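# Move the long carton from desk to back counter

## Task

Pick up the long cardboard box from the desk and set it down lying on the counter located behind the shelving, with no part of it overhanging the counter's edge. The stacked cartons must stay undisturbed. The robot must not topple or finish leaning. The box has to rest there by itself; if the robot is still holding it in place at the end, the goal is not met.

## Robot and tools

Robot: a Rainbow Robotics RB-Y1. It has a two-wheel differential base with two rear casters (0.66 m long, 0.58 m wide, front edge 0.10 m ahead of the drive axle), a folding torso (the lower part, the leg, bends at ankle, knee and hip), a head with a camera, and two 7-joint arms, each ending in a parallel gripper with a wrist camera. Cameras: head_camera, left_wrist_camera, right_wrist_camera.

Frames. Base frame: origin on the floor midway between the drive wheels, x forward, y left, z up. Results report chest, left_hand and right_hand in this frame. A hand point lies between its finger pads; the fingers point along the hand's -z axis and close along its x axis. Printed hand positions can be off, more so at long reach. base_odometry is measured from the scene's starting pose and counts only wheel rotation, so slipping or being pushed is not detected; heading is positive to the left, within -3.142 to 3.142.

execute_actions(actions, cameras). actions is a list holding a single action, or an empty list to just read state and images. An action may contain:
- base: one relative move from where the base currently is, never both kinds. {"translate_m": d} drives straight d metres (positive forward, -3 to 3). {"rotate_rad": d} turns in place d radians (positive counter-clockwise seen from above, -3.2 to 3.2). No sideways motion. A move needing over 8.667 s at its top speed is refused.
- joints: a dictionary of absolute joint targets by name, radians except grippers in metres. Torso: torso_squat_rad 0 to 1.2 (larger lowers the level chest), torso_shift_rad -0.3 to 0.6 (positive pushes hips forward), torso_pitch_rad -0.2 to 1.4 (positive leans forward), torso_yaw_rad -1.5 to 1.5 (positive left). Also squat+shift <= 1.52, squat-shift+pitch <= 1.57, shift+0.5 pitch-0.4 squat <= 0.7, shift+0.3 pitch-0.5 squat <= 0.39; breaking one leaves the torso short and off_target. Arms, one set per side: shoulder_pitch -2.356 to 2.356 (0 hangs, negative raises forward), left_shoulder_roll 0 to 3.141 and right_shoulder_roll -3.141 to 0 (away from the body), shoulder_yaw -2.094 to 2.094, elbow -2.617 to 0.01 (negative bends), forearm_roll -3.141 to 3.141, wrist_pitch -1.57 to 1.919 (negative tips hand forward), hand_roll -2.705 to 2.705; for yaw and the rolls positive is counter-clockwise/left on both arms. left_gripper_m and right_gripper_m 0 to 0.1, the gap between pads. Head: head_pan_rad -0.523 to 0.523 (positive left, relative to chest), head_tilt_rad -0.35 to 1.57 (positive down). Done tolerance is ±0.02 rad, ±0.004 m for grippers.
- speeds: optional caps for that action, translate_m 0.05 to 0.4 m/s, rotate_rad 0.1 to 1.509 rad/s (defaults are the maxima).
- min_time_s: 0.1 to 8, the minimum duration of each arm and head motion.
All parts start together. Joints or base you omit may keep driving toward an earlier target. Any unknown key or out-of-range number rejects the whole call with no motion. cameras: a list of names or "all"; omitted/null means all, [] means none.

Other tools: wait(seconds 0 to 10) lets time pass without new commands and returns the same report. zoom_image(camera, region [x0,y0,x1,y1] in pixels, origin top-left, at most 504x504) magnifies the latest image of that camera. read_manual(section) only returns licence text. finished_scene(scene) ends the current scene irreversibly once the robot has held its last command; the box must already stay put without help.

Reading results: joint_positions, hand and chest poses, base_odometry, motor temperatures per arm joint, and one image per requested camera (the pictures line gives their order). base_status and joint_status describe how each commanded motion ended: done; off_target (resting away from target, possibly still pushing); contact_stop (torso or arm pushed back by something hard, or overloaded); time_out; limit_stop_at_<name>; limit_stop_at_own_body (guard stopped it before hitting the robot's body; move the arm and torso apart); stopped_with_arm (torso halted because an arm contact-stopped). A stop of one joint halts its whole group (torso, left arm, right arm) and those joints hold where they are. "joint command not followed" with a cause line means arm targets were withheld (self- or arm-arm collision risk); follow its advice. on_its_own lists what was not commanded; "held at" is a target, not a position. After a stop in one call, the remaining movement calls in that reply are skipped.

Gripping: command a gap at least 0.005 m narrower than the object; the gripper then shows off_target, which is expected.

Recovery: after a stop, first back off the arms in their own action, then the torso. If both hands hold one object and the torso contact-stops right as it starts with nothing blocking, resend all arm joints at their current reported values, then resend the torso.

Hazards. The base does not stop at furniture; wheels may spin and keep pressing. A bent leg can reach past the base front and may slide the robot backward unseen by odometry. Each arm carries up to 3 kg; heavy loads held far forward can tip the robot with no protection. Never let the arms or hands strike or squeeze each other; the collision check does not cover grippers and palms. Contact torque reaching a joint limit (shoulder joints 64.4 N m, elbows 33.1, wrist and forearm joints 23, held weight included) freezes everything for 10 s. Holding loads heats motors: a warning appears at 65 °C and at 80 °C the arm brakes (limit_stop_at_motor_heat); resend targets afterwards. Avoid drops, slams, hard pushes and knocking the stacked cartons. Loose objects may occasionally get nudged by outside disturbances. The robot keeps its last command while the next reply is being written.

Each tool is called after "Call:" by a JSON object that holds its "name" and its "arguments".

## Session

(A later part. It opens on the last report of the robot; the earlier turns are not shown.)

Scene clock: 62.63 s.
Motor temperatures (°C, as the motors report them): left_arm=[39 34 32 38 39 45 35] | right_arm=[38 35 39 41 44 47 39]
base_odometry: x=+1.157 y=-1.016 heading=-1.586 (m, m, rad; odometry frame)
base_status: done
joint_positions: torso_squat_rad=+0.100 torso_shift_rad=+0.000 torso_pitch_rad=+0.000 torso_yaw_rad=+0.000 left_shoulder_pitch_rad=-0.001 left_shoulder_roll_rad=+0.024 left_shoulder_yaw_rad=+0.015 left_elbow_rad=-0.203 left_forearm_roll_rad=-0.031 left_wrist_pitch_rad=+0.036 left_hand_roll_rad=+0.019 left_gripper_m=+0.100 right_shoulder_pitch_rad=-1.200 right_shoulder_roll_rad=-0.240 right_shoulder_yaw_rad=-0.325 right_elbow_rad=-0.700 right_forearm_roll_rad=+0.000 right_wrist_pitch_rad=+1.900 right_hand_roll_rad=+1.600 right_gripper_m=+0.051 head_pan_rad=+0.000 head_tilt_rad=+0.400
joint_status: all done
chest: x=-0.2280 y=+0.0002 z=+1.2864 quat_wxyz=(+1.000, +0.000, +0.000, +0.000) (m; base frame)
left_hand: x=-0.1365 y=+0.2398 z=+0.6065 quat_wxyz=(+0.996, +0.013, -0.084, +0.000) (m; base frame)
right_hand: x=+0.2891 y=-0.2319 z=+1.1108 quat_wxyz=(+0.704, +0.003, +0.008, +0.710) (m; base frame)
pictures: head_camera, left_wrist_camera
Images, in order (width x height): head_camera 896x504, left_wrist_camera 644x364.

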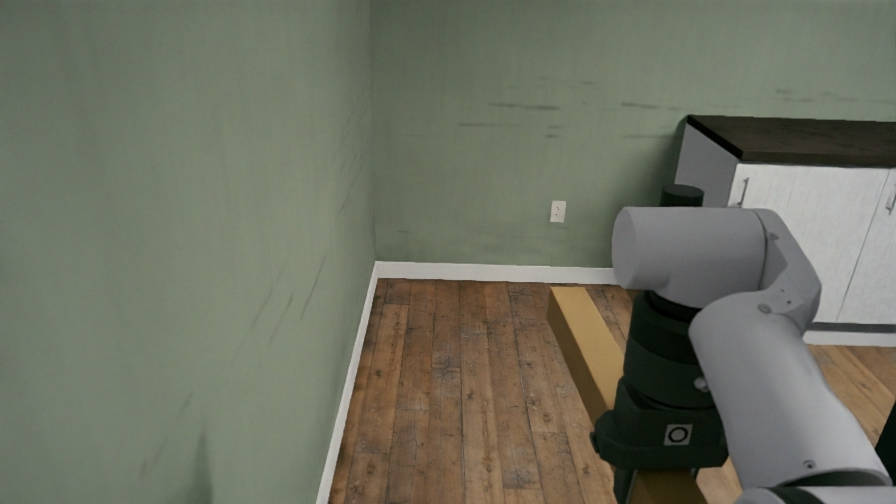

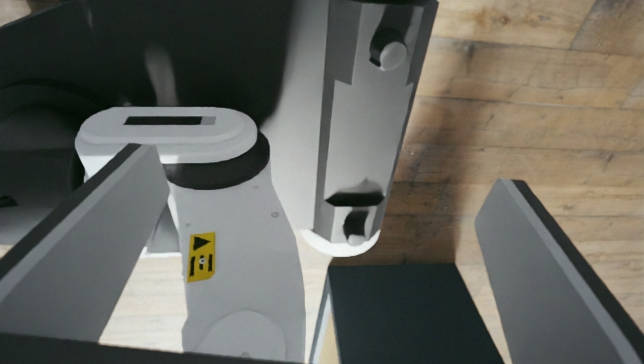

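Call:
{"name": "execute_actions", "arguments": {"actions": [{"base":{"rotate_rad":-0.12},"joints":{"head_pan_rad":-0.52,"head_tilt_rad":0.8}}], "cameras": ["head_camera"]}}

Scene clock: 64.10 s.
Motor temperatures (°C, as the motors report them): left_arm=[39 34 32 38 39 45 35] | right_arm=[38 35 39 41 44 47 39]
base_odometry: x=+1.157 y=-1.016 heading=-1.705 (m, m, rad; odometry frame)
base_status: done
joint_positions: torso_squat_rad=+0.100 torso_shift_rad=+0.000 torso_pitch_rad=+0.000 torso_yaw_rad=+0.000 left_shoulder_pitch_rad=-0.001 left_shoulder_roll_rad=+0.024 left_shoulder_yaw_rad=+0.015 left_elbow_rad=-0.203 left_forearm_roll_rad=-0.031 left_wrist_pitch_rad=+0.036 left_hand_roll_rad=+0.019 left_gripper_m=+0.100 right_shoulder_pitch_rad=-1.200 right_shoulder_roll_rad=-0.240 right_shoulder_yaw_rad=-0.325 right_elbow_rad=-0.700 right_forearm_roll_rad=+0.000 right_wrist_pitch_rad=+1.900 right_hand_roll_rad=+1.600 right_gripper_m=+0.051 head_pan_rad=-0.520 head_tilt_rad=+0.800
joint_status: all done
chest: x=-0.2280 y=+0.0002 z=+1.2864 quat_wxyz=(+1.000, +0.000, +0.000, +0.000) (m; base frame)
left_hand: x=-0.1365 y=+0.2398 z=+0.6065 quat_wxyz=(+0.996, +0.013, -0.084, +0.000) (m; base frame)
right_hand: x=+0.2891 y=-0.2319 z=+1.1108 quat_wxyz=(+0.704, +0.003, +0.008, +0.710) (m; base frame)
pictures: head_camera
Images, in order (width x height): head_camera 896x504.

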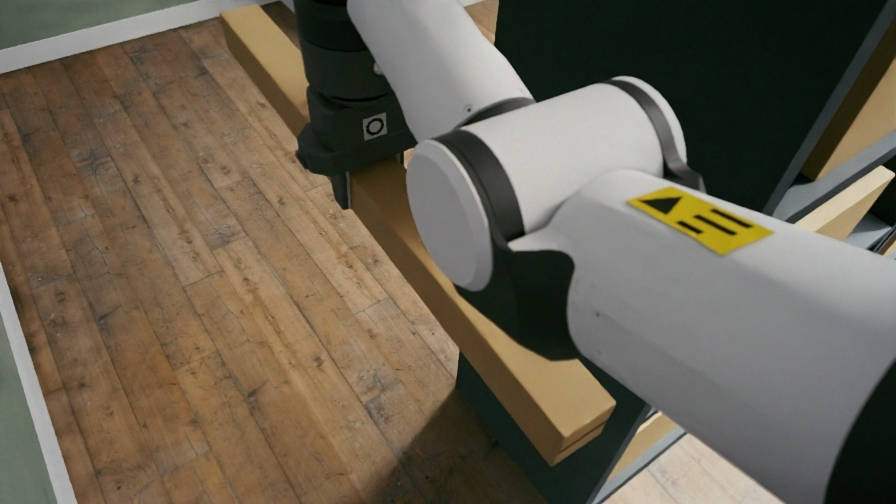

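Call:
{"name": "execute_actions", "arguments": {"actions": [{"base":{"translate_m":1.35},"joints":{"head_tilt_rad":0.5}}], "cameras": ["head_camera"]}}

Call:
{"name": "execute_actions", "arguments": {"actions": [{"base":{"rotate_rad":-0.6},"speeds":{"rotate_rad":0.7},"joints":{"head_pan_rad":0}}], "cameras": ["head_camera"]}}

Scene clock: 69.17 s.
Motor temperatures (°C, as the motors report them): left_arm=[39 34 32 38 39 45 35] | right_arm=[38 35 39 41 44 47 39]
base_odometry: x=+0.976 y=-2.354 heading=-1.705 (m, m, rad; odometry frame)
base_status: done
joint_positions: torso_squat_rad=+0.100 torso_shift_rad=+0.000 torso_pitch_rad=+0.000 torso_yaw_rad=+0.000 left_shoulder_pitch_rad=-0.001 left_shoulder_roll_rad=+0.024 left_shoulder_yaw_rad=+0.015 left_elbow_rad=-0.203 left_forearm_roll_rad=-0.031 left_wrist_pitch_rad=+0.036 left_hand_roll_rad=+0.019 left_gripper_m=+0.100 right_shoulder_pitch_rad=-1.200 right_shoulder_roll_rad=-0.240 right_shoulder_yaw_rad=-0.325 right_elbow_rad=-0.700 right_forearm_roll_rad=+0.000 right_wrist_pitch_rad=+1.900 right_hand_roll_rad=+1.600 right_gripper_m=+0.051 head_pan_rad=-0.520 head_tilt_rad=+0.500
joint_status: all done
chest: x=-0.2280 y=+0.0002 z=+1.2864 quat_wxyz=(+1.000, +0.000, +0.000, +0.000) (m; base frame)
left_hand: x=-0.1365 y=+0.2398 z=+0.6065 quat_wxyz=(+0.996, +0.013, -0.084, +0.000) (m; base frame)
right_hand: x=+0.2891 y=-0.2319 z=+1.1108 quat_wxyz=(+0.704, +0.003, +0.008, +0.710) (m; base frame)
pictures: head_camera
Images, in order (width x height): head_camera 896x504.

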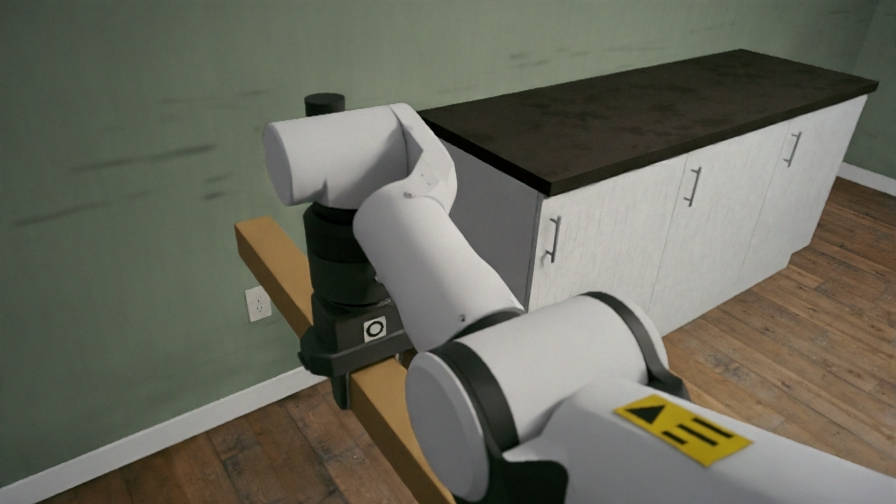

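Scene clock: 71.77 s.
Motor temperatures (°C, as the motors report them): left_arm=[39 34 32 38 39 45 35] | right_arm=[38 35 39 41 44 47 39]
base_odometry: x=+0.976 y=-2.354 heading=-2.301 (m, m, rad; odometry frame)
base_status: done
joint_positions: torso_squat_rad=+0.100 torso_shift_rad=+0.000 torso_pitch_rad=+0.000 torso_yaw_rad=+0.000 left_shoulder_pitch_rad=-0.001 left_shoulder_roll_rad=+0.024 left_shoulder_yaw_rad=+0.015 left_elbow_rad=-0.203 left_forearm_roll_rad=-0.031 left_wrist_pitch_rad=+0.036 left_hand_roll_rad=+0.019 left_gripper_m=+0.100 right_shoulder_pitch_rad=-1.200 right_shoulder_roll_rad=-0.240 right_shoulder_yaw_rad=-0.325 right_elbow_rad=-0.700 right_forearm_roll_rad=+0.000 right_wrist_pitch_rad=+1.900 right_hand_roll_rad=+1.600 right_gripper_m=+0.051 head_pan_rad=+0.000 head_tilt_rad=+0.500
joint_status: all done
chest: x=-0.2280 y=+0.0001 z=+1.2864 quat_wxyz=(+1.000, +0.000, +0.000, +0.000) (m; base frame)
left_hand: x=-0.1365 y=+0.2398 z=+0.6065 quat_wxyz=(+0.996, +0.014, -0.084, +0.000) (m; base frame)
right_hand: x=+0.2890 y=-0.2319 z=+1.1107 quat_wxyz=(+0.704, +0.003, +0.008, +0.710) (m; base frame)
pictures: head_camera
Images, in order (width x height): head_camera 896x504.

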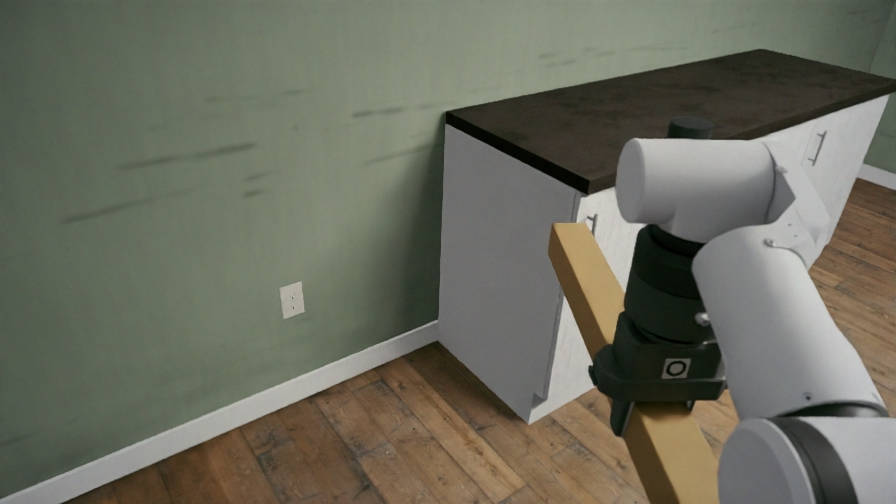

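Call:
{"name": "execute_actions", "arguments": {"actions": [{"base":{"rotate_rad":-0.606},"speeds":{"rotate_rad":0.8}}], "cameras": ["head_camera"]}}

Call:
{"name": "execute_actions", "arguments": {"actions": [{"base":{"translate_m":1.9}}], "cameras": ["head_camera"]}}

Call:
{"name": "execute_actions", "arguments": {"actions": [{"base":{"rotate_rad":1.32},"speeds":{"rotate_rad":0.8},"joints":{"head_tilt_rad":0.7}}], "cameras": ["head_camera"]}}

Scene clock: 76.93 s.
Motor temperatures (°C, as the motors report them): left_arm=[39 34 32 38 39 45 35] | right_arm=[38 35 39 41 44 47 39]
base_odometry: x=+0.975 y=-2.354 heading=-2.902 (m, m, rad; odometry frame)
base_status: rotate_rad time_out (by the wheels' count: -0.601 of -0.606)
joint_positions: torso_squat_rad=+0.100 torso_shift_rad=+0.000 torso_pitch_rad=+0.000 torso_yaw_rad=+0.000 left_shoulder_pitch_rad=-0.001 left_shoulder_roll_rad=+0.024 left_shoulder_yaw_rad=+0.015 left_elbow_rad=-0.203 left_forearm_roll_rad=-0.031 left_wrist_pitch_rad=+0.036 left_hand_roll_rad=+0.019 left_gripper_m=+0.100 right_shoulder_pitch_rad=-1.200 right_shoulder_roll_rad=-0.240 right_shoulder_yaw_rad=-0.325 right_elbow_rad=-0.700 right_forearm_roll_rad=+0.000 right_wrist_pitch_rad=+1.900 right_hand_roll_rad=+1.600 right_gripper_m=+0.051 head_pan_rad=+0.000 head_tilt_rad=+0.500
joint_status: not commanded
chest: x=-0.2280 y=+0.0001 z=+1.2864 quat_wxyz=(+1.000, +0.000, +0.000, +0.000) (m; base frame)
left_hand: x=-0.1365 y=+0.2398 z=+0.6065 quat_wxyz=(+0.996, +0.014, -0.084, +0.000) (m; base frame)
right_hand: x=+0.2890 y=-0.2319 z=+1.1107 quat_wxyz=(+0.704, +0.003, +0.008, +0.710) (m; base frame)
pictures: head_camera
Images, in order (width x height): head_camera 896x504.

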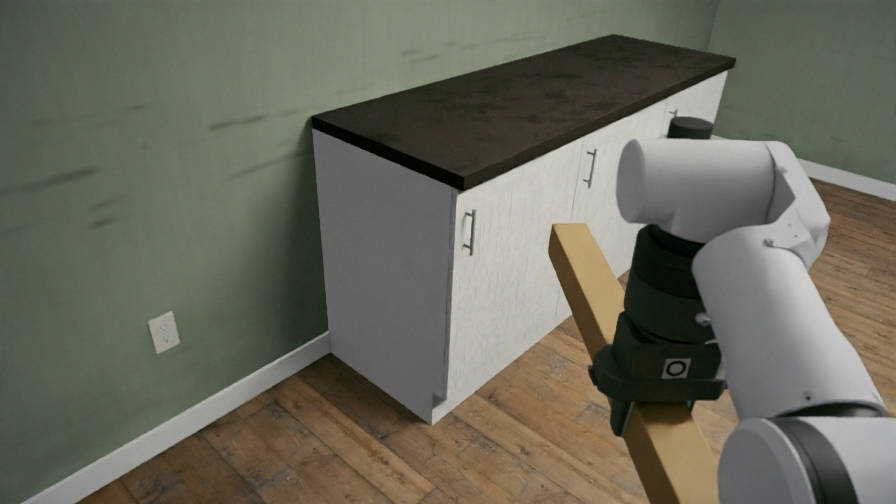

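not run: a stop came earlier in this reply.

not run: a stop came earlier in this reply.

Call:
{"name": "execute_actions", "arguments": {"actions": [{"base":{"translate_m":0.3}}], "cameras": ["head_camera"]}}

Call:
{"name": "execute_actions", "arguments": {"actions": [{"base":{"rotate_rad":-0.47},"speeds":{"rotate_rad":0.6}}], "cameras": ["head_camera"]}}

Scene clock: 79.33 s.
Motor temperatures (°C, as the motors report them): left_arm=[39 34 32 38 39 45 35] | right_arm=[38 35 39 41 44 47 39]
base_odometry: x=+0.684 y=-2.426 heading=-2.902 (m, m, rad; odometry frame)
base_status: done
joint_positions: torso_squat_rad=+0.100 torso_shift_rad=+0.000 torso_pitch_rad=+0.000 torso_yaw_rad=+0.000 left_shoulder_pitch_rad=-0.001 left_shoulder_roll_rad=+0.024 left_shoulder_yaw_rad=+0.015 left_elbow_rad=-0.203 left_forearm_roll_rad=-0.031 left_wrist_pitch_rad=+0.036 left_hand_roll_rad=+0.019 left_gripper_m=+0.100 right_shoulder_pitch_rad=-1.200 right_shoulder_roll_rad=-0.240 right_shoulder_yaw_rad=-0.325 right_elbow_rad=-0.700 right_forearm_roll_rad=+0.000 right_wrist_pitch_rad=+1.900 right_hand_roll_rad=+1.600 right_gripper_m=+0.051 head_pan_rad=+0.000 head_tilt_rad=+0.500
joint_status: not commanded
chest: x=-0.2279 y=+0.0002 z=+1.2864 quat_wxyz=(+1.000, +0.000, +0.000, +0.000) (m; base frame)
left_hand: x=-0.1365 y=+0.2398 z=+0.6065 quat_wxyz=(+0.996, +0.014, -0.084, +0.000) (m; base frame)
right_hand: x=+0.2890 y=-0.2319 z=+1.1107 quat_wxyz=(+0.704, +0.003, +0.008, +0.710) (m; base frame)
pictures: head_camera
Images, in order (width x height): head_camera 896x504.

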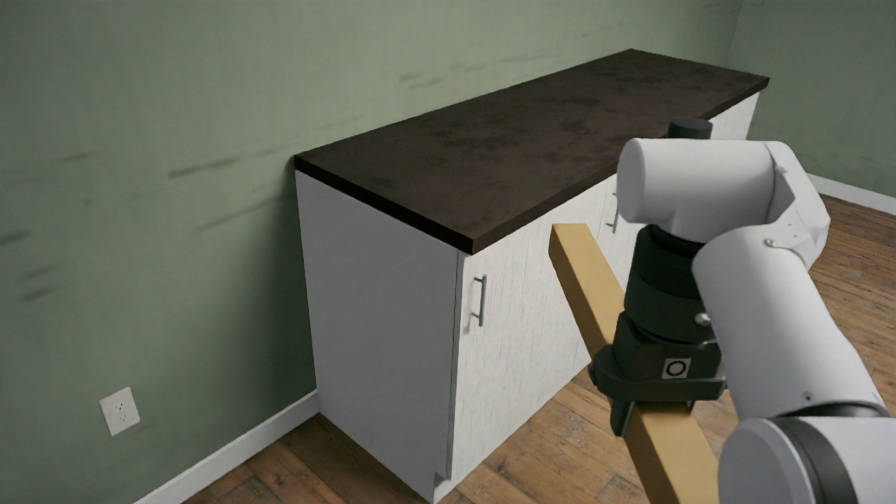

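Scene clock: 81.60 s.
Motor temperatures (°C, as the motors report them): left_arm=[39 34 32 38 39 45 35] | right_arm=[38 35 39 41 44 47 39]
base_odometry: x=+0.684 y=-2.426 heading=+2.911 (m, m, rad; odometry frame)
base_status: done
joint_positions: torso_squat_rad=+0.100 torso_shift_rad=+0.000 torso_pitch_rad=+0.000 torso_yaw_rad=+0.000 left_shoulder_pitch_rad=-0.001 left_shoulder_roll_rad=+0.024 left_shoulder_yaw_rad=+0.015 left_elbow_rad=-0.203 left_forearm_roll_rad=-0.031 left_wrist_pitch_rad=+0.036 left_hand_roll_rad=+0.019 left_gripper_m=+0.100 right_shoulder_pitch_rad=-1.200 right_shoulder_roll_rad=-0.240 right_shoulder_yaw_rad=-0.325 right_elbow_rad=-0.700 right_forearm_roll_rad=+0.000 right_wrist_pitch_rad=+1.900 right_hand_roll_rad=+1.600 right_gripper_m=+0.051 head_pan_rad=+0.000 head_tilt_rad=+0.500
joint_status: not commanded
chest: x=-0.2279 y=+0.0002 z=+1.2864 quat_wxyz=(+1.000, +0.000, +0.000, +0.000) (m; base frame)
left_hand: x=-0.1365 y=+0.2398 z=+0.6065 quat_wxyz=(+0.996, +0.014, -0.084, +0.000) (m; base frame)
right_hand: x=+0.2890 y=-0.2318 z=+1.1107 quat_wxyz=(+0.704, +0.003, +0.008, +0.710) (m; base frame)
pictures: head_camera
Images, in order (width x height): head_camera 896x504.

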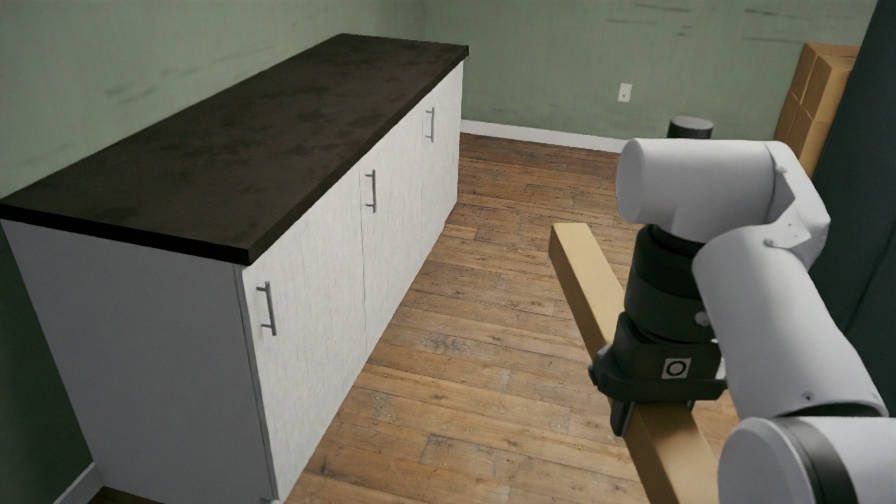

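Call:
{"name": "execute_actions", "arguments": {"actions": [{"base":{"translate_m":1.6},"joints":{"head_pan_rad":0.5,"head_tilt_rad":0.8}}], "cameras": ["head_camera"]}}

Call:
{"name": "execute_actions", "arguments": {"actions": [{"base":{"rotate_rad":1.356},"speeds":{"rotate_rad":0.7},"joints":{"head_pan_rad":0}}], "cameras": ["head_camera"]}}

Scene clock: 90.83 s.
Motor temperatures (°C, as the motors report them): left_arm=[39 34 32 38 39 45 35] | right_arm=[38 35 39 41 44 47 39]
base_odometry: x=-0.875 y=-2.071 heading=+2.915 (m, m, rad; odometry frame)
base_status: translate_m time_out (by the wheels' count: +1.599 of +1.600)
joint_positions: torso_squat_rad=+0.100 torso_shift_rad=+0.000 torso_pitch_rad=+0.000 torso_yaw_rad=+0.000 left_shoulder_pitch_rad=-0.001 left_shoulder_roll_rad=+0.024 left_shoulder_yaw_rad=+0.015 left_elbow_rad=-0.203 left_forearm_roll_rad=-0.031 left_wrist_pitch_rad=+0.036 left_hand_roll_rad=+0.019 left_gripper_m=+0.100 right_shoulder_pitch_rad=-1.200 right_shoulder_roll_rad=-0.240 right_shoulder_yaw_rad=-0.325 right_elbow_rad=-0.700 right_forearm_roll_rad=+0.000 right_wrist_pitch_rad=+1.900 right_hand_roll_rad=+1.600 right_gripper_m=+0.051 head_pan_rad=+0.500 head_tilt_rad=+0.800
joint_status: all done
chest: x=-0.2279 y=+0.0001 z=+1.2864 quat_wxyz=(+1.000, +0.000, +0.000, +0.000) (m; base frame)
left_hand: x=-0.1366 y=+0.2397 z=+0.6065 quat_wxyz=(+0.996, +0.013, -0.084, +0.000) (m; base frame)
right_hand: x=+0.2890 y=-0.2319 z=+1.1107 quat_wxyz=(+0.704, +0.003, +0.008, +0.710) (m; base frame)
pictures: head_camera
Images, in order (width x height): head_camera 896x504.

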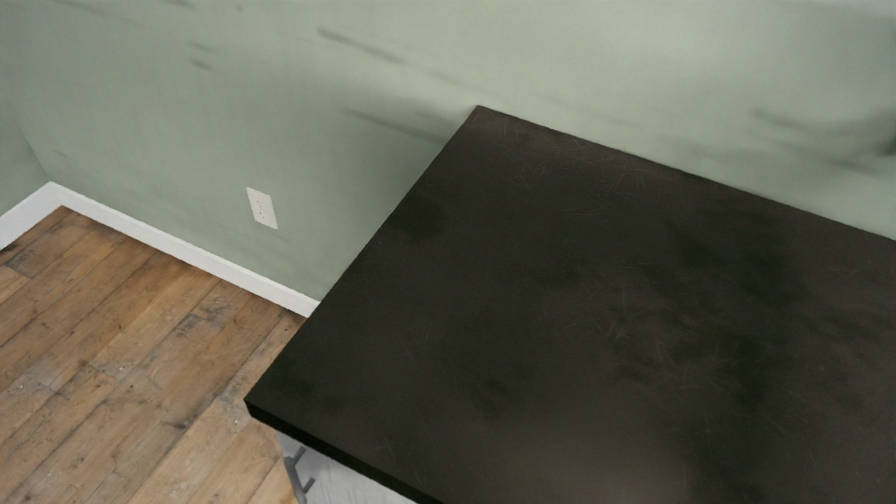

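not run: a stop came earlier in this reply.

Call:
{"name": "execute_actions", "arguments": {"actions": [{"base":{"translate_m":-0.3},"joints":{"head_pan_rad":0,"head_tilt_rad":0.7},"speeds":{"translate_m":0.2}}]}}

Scene clock: 93.60 s.
Motor temperatures (°C, as the motors report them): left_arm=[39 34 32 38 39 45 35] | right_arm=[38 35 39 41 44 47 39]
base_odometry: x=-0.583 y=-2.138 heading=+2.916 (m, m, rad; odometry frame)
base_status: done
joint_positions: torso_squat_rad=+0.100 torso_shift_rad=+0.000 torso_pitch_rad=+0.000 torso_yaw_rad=+0.000 left_shoulder_pitch_rad=-0.001 left_shoulder_roll_rad=+0.024 left_shoulder_yaw_rad=+0.015 left_elbow_rad=-0.203 left_forearm_roll_rad=-0.031 left_wrist_pitch_rad=+0.036 left_hand_roll_rad=+0.019 left_gripper_m=+0.100 right_shoulder_pitch_rad=-1.200 right_shoulder_roll_rad=-0.240 right_shoulder_yaw_rad=-0.325 right_elbow_rad=-0.700 right_forearm_roll_rad=+0.000 right_wrist_pitch_rad=+1.900 right_hand_roll_rad=+1.600 right_gripper_m=+0.051 head_pan_rad=+0.000 head_tilt_rad=+0.700
joint_status: all done
chest: x=-0.2280 y=+0.0001 z=+1.2864 quat_wxyz=(+1.000, +0.000, +0.000, +0.000) (m; base frame)
left_hand: x=-0.1366 y=+0.2397 z=+0.6065 quat_wxyz=(+0.996, +0.013, -0.084, +0.000) (m; base frame)
right_hand: x=+0.2890 y=-0.2319 z=+1.1108 quat_wxyz=(+0.704, +0.003, +0.008, +0.710) (m; base frame)
pictures: head_camera, left_wrist_camera, right_wrist_camera
Images, in order (width x height): head_camera 896x504, left_wrist_camera 644x364, right_wrist_camera 644x364.

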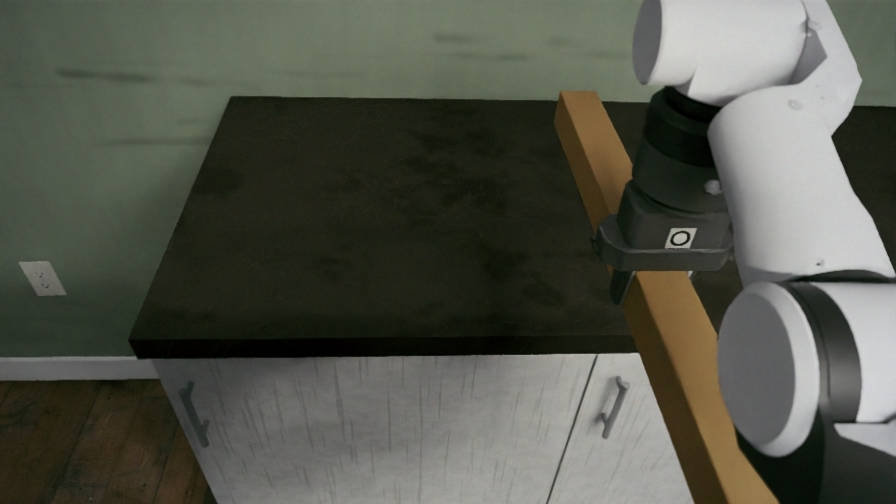

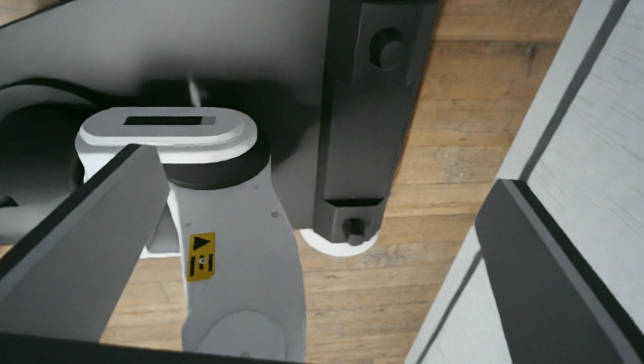

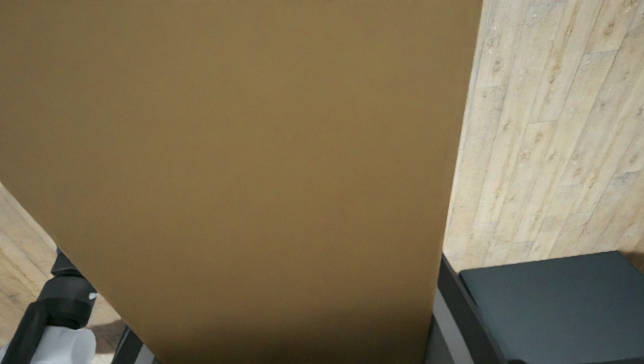

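Call:
{"name": "execute_actions", "arguments": {"actions": [{"joints":{"torso_squat_rad":0,"torso_shift_rad":0.15,"torso_pitch_rad":0.3,"right_elbow_rad":-1.0,"head_tilt_rad":0.6},"min_time_s":1.5}], "cameras": ["head_camera"]}}

Call:
{"name": "execute_actions", "arguments": {"actions": [{"joints":{"right_hand_roll_rad":0.03},"min_time_s":3}], "cameras": ["head_camera","right_wrist_camera"]}}

Scene clock: 95.80 s.
Motor temperatures (°C, as the motors report them): left_arm=[39 34 32 38 39 45 35] | right_arm=[38 35 39 41 44 47 39]
base_odometry: x=-0.583 y=-2.138 heading=+2.916 (m, m, rad; odometry frame)
base_status: not commanded
joint_positions: torso_squat_rad=+0.000 torso_shift_rad=+0.150 torso_pitch_rad=+0.300 torso_yaw_rad=+0.000 left_shoulder_pitch_rad=-0.001 left_shoulder_roll_rad=+0.024 left_shoulder_yaw_rad=+0.015 left_elbow_rad=-0.203 left_forearm_roll_rad=-0.031 left_wrist_pitch_rad=+0.036 left_hand_roll_rad=+0.019 left_gripper_m=+0.100 right_shoulder_pitch_rad=-1.200 right_shoulder_roll_rad=-0.240 right_shoulder_yaw_rad=-0.325 right_elbow_rad=-1.000 right_forearm_roll_rad=+0.000 right_wrist_pitch_rad=+1.900 right_hand_roll_rad=+1.600 right_gripper_m=+0.051 head_pan_rad=+0.000 head_tilt_rad=+0.600
joint_status: all done
chest: x=-0.0319 y=+0.0001 z=+1.2682 quat_wxyz=(+0.989, +0.000, +0.149, +0.000) (m; base frame)
left_hand: x=-0.1456 y=+0.2397 z=+0.5916 quat_wxyz=(+0.998, +0.013, +0.066, -0.002) (m; base frame)
right_hand: x=+0.4745 y=-0.2321 z=+1.0132 quat_wxyz=(+0.703, +0.001, +0.010, +0.711) (m; base frame)
pictures: head_camera
Images, in order (width x height): head_camera 896x504.

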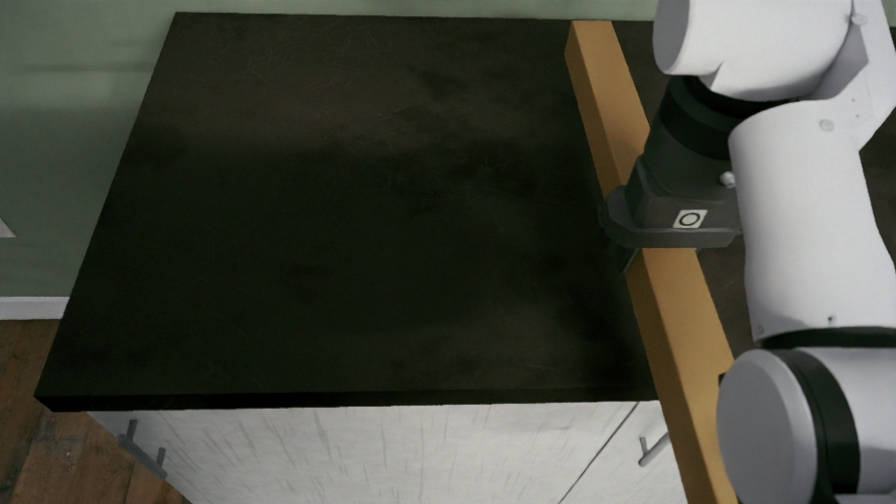

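Scene clock: 99.10 s.
Motor temperatures (°C, as the motors report them): left_arm=[39 34 32 38 39 45 35] | right_arm=[38 35 39 41 44 47 39]
base_odometry: x=-0.583 y=-2.138 heading=+2.916 (m, m, rad; odometry frame)
base_status: not commanded
joint_positions: torso_squat_rad=+0.000 torso_shift_rad=+0.150 torso_pitch_rad=+0.300 torso_yaw_rad=+0.000 left_shoulder_pitch_rad=-0.001 left_shoulder_roll_rad=+0.024 left_shoulder_yaw_rad=+0.015 left_elbow_rad=-0.203 left_forearm_roll_rad=-0.031 left_wrist_pitch_rad=+0.036 left_hand_roll_rad=+0.019 left_gripper_m=+0.100 right_shoulder_pitch_rad=-1.200 right_shoulder_roll_rad=-0.240 right_shoulder_yaw_rad=-0.325 right_elbow_rad=-1.000 right_forearm_roll_rad=+0.000 right_wrist_pitch_rad=+1.900 right_hand_roll_rad=+0.030 right_gripper_m=+0.051 head_pan_rad=+0.000 head_tilt_rad=+0.600
joint_status: all done
chest: x=-0.0319 y=+0.0001 z=+1.2682 quat_wxyz=(+0.989, +0.000, +0.149, +0.000) (m; base frame)
left_hand: x=-0.1456 y=+0.2397 z=+0.5916 quat_wxyz=(+0.998, +0.013, +0.066, -0.002) (m; base frame)
right_hand: x=+0.4746 y=-0.2321 z=+1.0132 quat_wxyz=(+1.000, -0.006, +0.008, +0.007) (m; base frame)
pictures: head_camera, right_wrist_camera
Images, in order (width x height): head_camera 896x504, right_wrist_camera 644x364.

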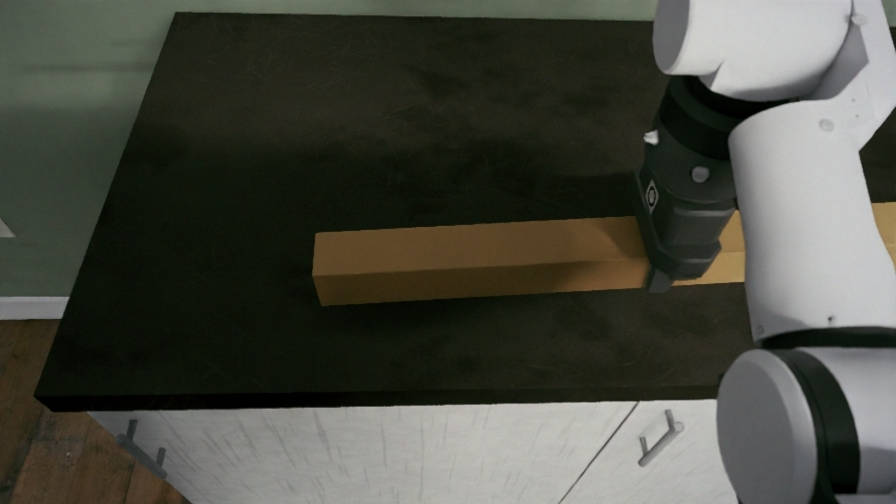

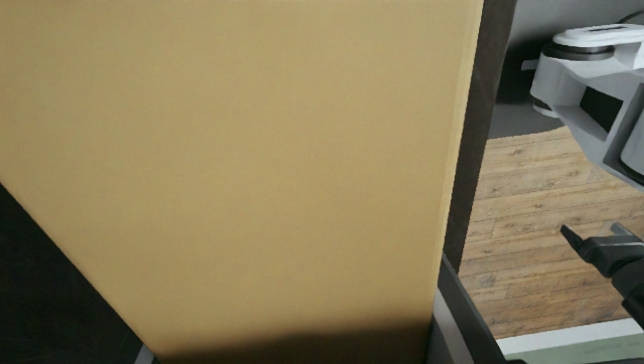

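Call:
{"name": "execute_actions", "arguments": {"actions": [{"base":{"translate_m":0.18},"speeds":{"translate_m":0.15},"joints":{"right_hand_roll_rad":-0.02}}], "cameras": ["head_camera"]}}

Call:
{"name": "execute_actions", "arguments": {"actions": [{"joints":{"right_elbow_rad":-0.75,"right_wrist_pitch_rad":1.65},"min_time_s":2}], "cameras": ["head_camera"]}}

Scene clock: 101.33 s.
Motor temperatures (°C, as the motors report them): left_arm=[39 34 32 38 39 45 35] | right_arm=[38 35 39 41 44 47 39]
base_odometry: x=-0.758 y=-2.098 heading=+2.916 (m, m, rad; odometry frame)
base_status: done
joint_positions: torso_squat_rad=+0.000 torso_shift_rad=+0.150 torso_pitch_rad=+0.300 torso_yaw_rad=+0.000 left_shoulder_pitch_rad=-0.001 left_shoulder_roll_rad=+0.024 left_shoulder_yaw_rad=+0.015 left_elbow_rad=-0.203 left_forearm_roll_rad=-0.031 left_wrist_pitch_rad=+0.036 left_hand_roll_rad=+0.019 left_gripper_m=+0.100 right_shoulder_pitch_rad=-1.200 right_shoulder_roll_rad=-0.240 right_shoulder_yaw_rad=-0.325 right_elbow_rad=-1.000 right_forearm_roll_rad=+0.000 right_wrist_pitch_rad=+1.900 right_hand_roll_rad=-0.020 right_gripper_m=+0.051 head_pan_rad=+0.000 head_tilt_rad=+0.600
joint_status: all done
chest: x=-0.0319 y=+0.0001 z=+1.2682 quat_wxyz=(+0.989, +0.000, +0.149, +0.000) (m; base frame)
left_hand: x=-0.1456 y=+0.2397 z=+0.5916 quat_wxyz=(+0.998, +0.013, +0.066, -0.002) (m; base frame)
right_hand: x=+0.4746 y=-0.2321 z=+1.0133 quat_wxyz=(+1.000, -0.006, +0.007, -0.018) (m; base frame)
pictures: head_camera
Images, in order (width x height): head_camera 896x504.

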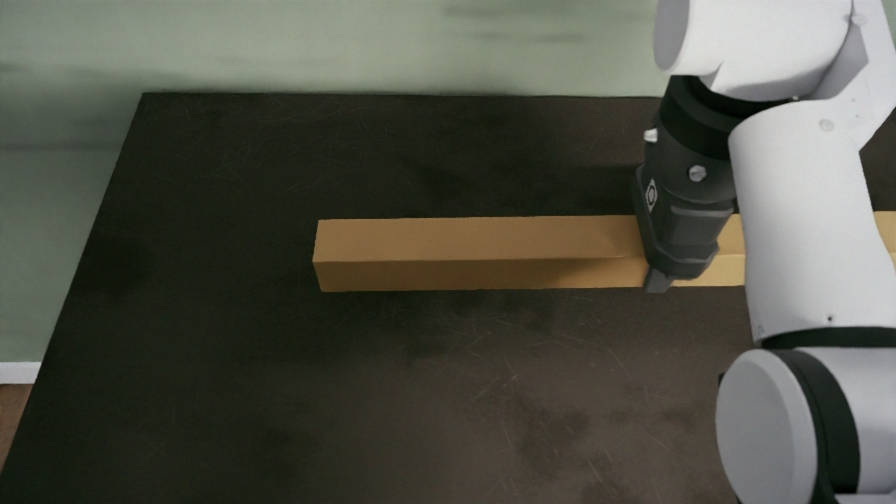

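Scene clock: 103.63 s.
Motor temperatures (°C, as the motors report them): left_arm=[39 34 32 38 39 45 35] | right_arm=[38 35 39 41 44 47 39]
base_odometry: x=-0.758 y=-2.098 heading=+2.916 (m, m, rad; odometry frame)
base_status: not commanded
joint_positions: torso_squat_rad=+0.000 torso_shift_rad=+0.149 torso_pitch_rad=+0.298 torso_yaw_rad=+0.000 left_shoulder_pitch_rad=-0.001 left_shoulder_roll_rad=+0.024 left_shoulder_yaw_rad=+0.015 left_elbow_rad=-0.203 left_forearm_roll_rad=-0.031 left_wrist_pitch_rad=+0.036 left_hand_roll_rad=+0.019 left_gripper_m=+0.100 right_shoulder_pitch_rad=-1.203 right_shoulder_roll_rad=-0.241 right_shoulder_yaw_rad=-0.325 right_elbow_rad=-0.753 right_forearm_roll_rad=+0.000 right_wrist_pitch_rad=+1.651 right_hand_roll_rad=-0.020 right_gripper_m=+0.050 head_pan_rad=+0.000 head_tilt_rad=+0.600
joint_status: all done
chest: x=-0.0332 y=+0.0003 z=+1.2685 quat_wxyz=(+0.989, +0.000, +0.148, +0.000) (m; base frame)
left_hand: x=-0.1454 y=+0.2397 z=+0.5916 quat_wxyz=(+0.998, +0.013, +0.065, -0.002) (m; base frame)
right_hand: x=+0.4802 y=-0.2328 z=+0.9529 quat_wxyz=(+1.000, -0.007, +0.004, -0.018) (m; base frame)
pictures: head_camera
Images, in order (width x height): head_camera 896x504.

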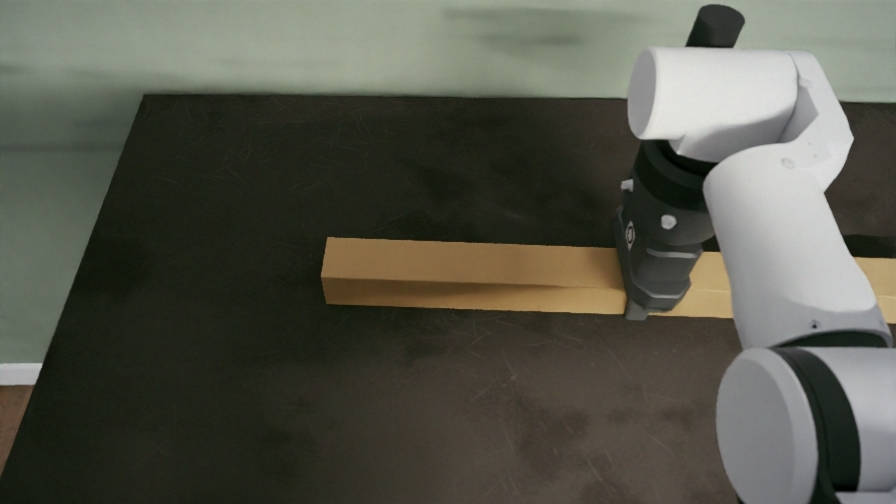

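Contact made. Release and lift.

Call:
{"name": "execute_actions", "arguments": {"actions": [{"joints":{"right_gripper_m":0.1}}], "cameras": []}}

Call:
{"name": "execute_actions", "arguments": {"actions": [{"joints":{"right_elbow_rad":-1.05,"right_wrist_pitch_rad":1.9}}], "cameras": []}}

Call:
{"name": "execute_actions", "arguments": {"actions": [{"base":{"translate_m":-0.3},"joints":{"head_pan_rad":-0.3,"head_tilt_rad":0.45}}]}}

Scene clock: 105.03 s.
Motor temperatures (°C, as the motors report them): left_arm=[39 34 32 38 39 45 35] | right_arm=[38 35 39 41 44 47 39]
base_odometry: x=-0.758 y=-2.098 heading=+2.916 (m, m, rad; odometry frame)
base_status: not commanded
joint_positions: torso_squat_rad=+0.000 torso_shift_rad=+0.150 torso_pitch_rad=+0.299 torso_yaw_rad=+0.000 left_shoulder_pitch_rad=-0.001 left_shoulder_roll_rad=+0.024 left_shoulder_yaw_rad=+0.015 left_elbow_rad=-0.203 left_forearm_roll_rad=-0.031 left_wrist_pitch_rad=+0.036 left_hand_roll_rad=+0.019 left_gripper_m=+0.100 right_shoulder_pitch_rad=-1.202 right_shoulder_roll_rad=-0.241 right_shoulder_yaw_rad=-0.325 right_elbow_rad=-0.752 right_forearm_roll_rad=+0.000 right_wrist_pitch_rad=+1.650 right_hand_roll_rad=-0.020 right_gripper_m=+0.100 head_pan_rad=+0.000 head_tilt_rad=+0.600
joint_status: all done
chest: x=-0.0326 y=+0.0003 z=+1.2684 quat_wxyz=(+0.989, +0.000, +0.149, +0.000) (m; base frame)
left_hand: x=-0.1454 y=+0.2397 z=+0.5916 quat_wxyz=(+0.998, +0.013, +0.065, -0.002) (m; base frame)
right_hand: x=+0.4801 y=-0.2329 z=+0.9516 quat_wxyz=(+1.000, -0.007, +0.005, -0.018) (m; base frame)
pictures: none
No camera images: the call's "cameras" was empty. Leave "cameras" out to get every camera's image.

Scene clock: 105.97 s.
Motor temperatures (°C, as the motors report them): left_arm=[39 34 32 38 39 45 35] | right_arm=[38 35 39 41 44 47 39]
base_odometry: x=-0.758 y=-2.098 heading=+2.916 (m, m, rad; odometry frame)
base_status: not commanded
joint_positions: torso_squat_rad=+0.000 torso_shift_rad=+0.150 torso_pitch_rad=+0.300 torso_yaw_rad=+0.000 left_shoulder_pitch_rad=-0.001 left_shoulder_roll_rad=+0.024 left_shoulder_yaw_rad=+0.015 left_elbow_rad=-0.203 left_forearm_roll_rad=-0.031 left_wrist_pitch_rad=+0.036 left_hand_roll_rad=+0.019 left_gripper_m=+0.100 right_shoulder_pitch_rad=-1.200 right_shoulder_roll_rad=-0.240 right_shoulder_yaw_rad=-0.325 right_elbow_rad=-1.050 right_forearm_roll_rad=+0.000 right_wrist_pitch_rad=+1.900 right_hand_roll_rad=-0.020 right_gripper_m=+0.100 head_pan_rad=+0.000 head_tilt_rad=+0.600
joint_status: all done
chest: x=-0.0320 y=+0.0002 z=+1.2683 quat_wxyz=(+0.989, +0.000, +0.149, +0.000) (m; base frame)
left_hand: x=-0.1455 y=+0.2397 z=+0.5916 quat_wxyz=(+0.998, +0.013, +0.066, -0.002) (m; base frame)
right_hand: x=+0.4834 y=-0.2322 z=+1.0263 quat_wxyz=(+1.000, -0.006, -0.018, -0.018) (m; base frame)
pictures: none
No camera images: the call's "cameras" was empty. Leave "cameras" out to get every camera's image.

Scene clock: 108.27 s.
Motor temperatures (°C, as the motors report them): left_arm=[39 34 32 38 39 45 35] | right_arm=[38 35 39 41 44 47 39]
base_odometry: x=-0.466 y=-2.165 heading=+2.917 (m, m, rad; odometry frame)
base_status: done
joint_positions: torso_squat_rad=+0.000 torso_shift_rad=+0.150 torso_pitch_rad=+0.300 torso_yaw_rad=+0.000 left_shoulder_pitch_rad=-0.001 left_shoulder_roll_rad=+0.024 left_shoulder_yaw_rad=+0.015 left_elbow_rad=-0.203 left_forearm_roll_rad=-0.031 left_wrist_pitch_rad=+0.036 left_hand_roll_rad=+0.019 left_gripper_m=+0.100 right_shoulder_pitch_rad=-1.200 right_shoulder_roll_rad=-0.240 right_shoulder_yaw_rad=-0.325 right_elbow_rad=-1.050 right_forearm_roll_rad=+0.000 right_wrist_pitch_rad=+1.900 right_hand_roll_rad=-0.020 right_gripper_m=+0.100 head_pan_rad=-0.300 head_tilt_rad=+0.450
joint_status: all done
chest: x=-0.0320 y=+0.0002 z=+1.2683 quat_wxyz=(+0.989, +0.000, +0.149, +0.000) (m; base frame)
left_hand: x=-0.1457 y=+0.2397 z=+0.5917 quat_wxyz=(+0.998, +0.013, +0.066, -0.002) (m; base frame)
right_hand: x=+0.4834 y=-0.2322 z=+1.0262 quat_wxyz=(+1.000, -0.006, -0.018, -0.018) (m; base frame)
pictures: head_camera, left_wrist_camera, right_wrist_camera
Images, in order (width x height): head_camera 896x504, left_wrist_camera 644x364, right_wrist_camera 644x364.

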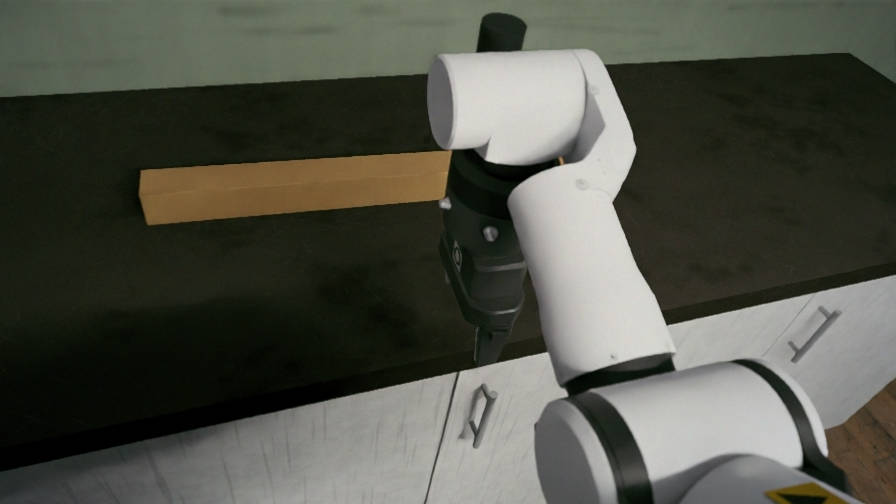

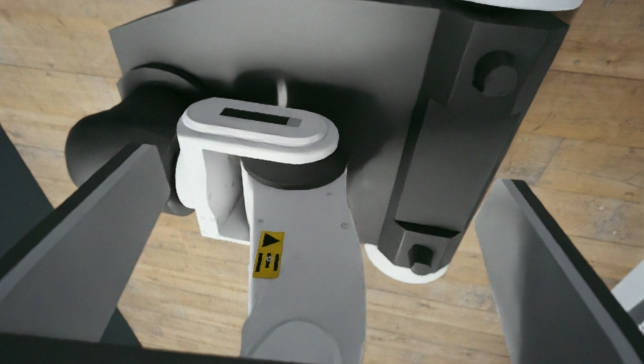

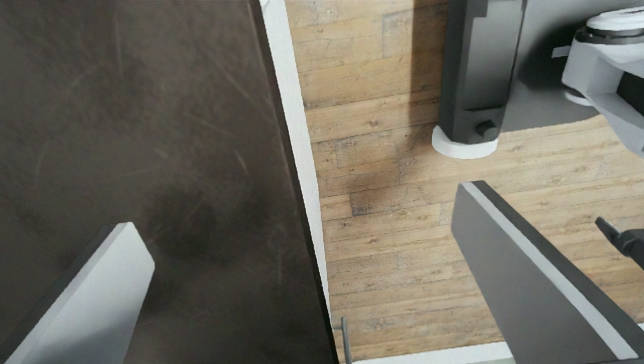

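Call:
{"name": "finished_scene", "arguments": {"scene": 2}}

The scene is finished: the task was done.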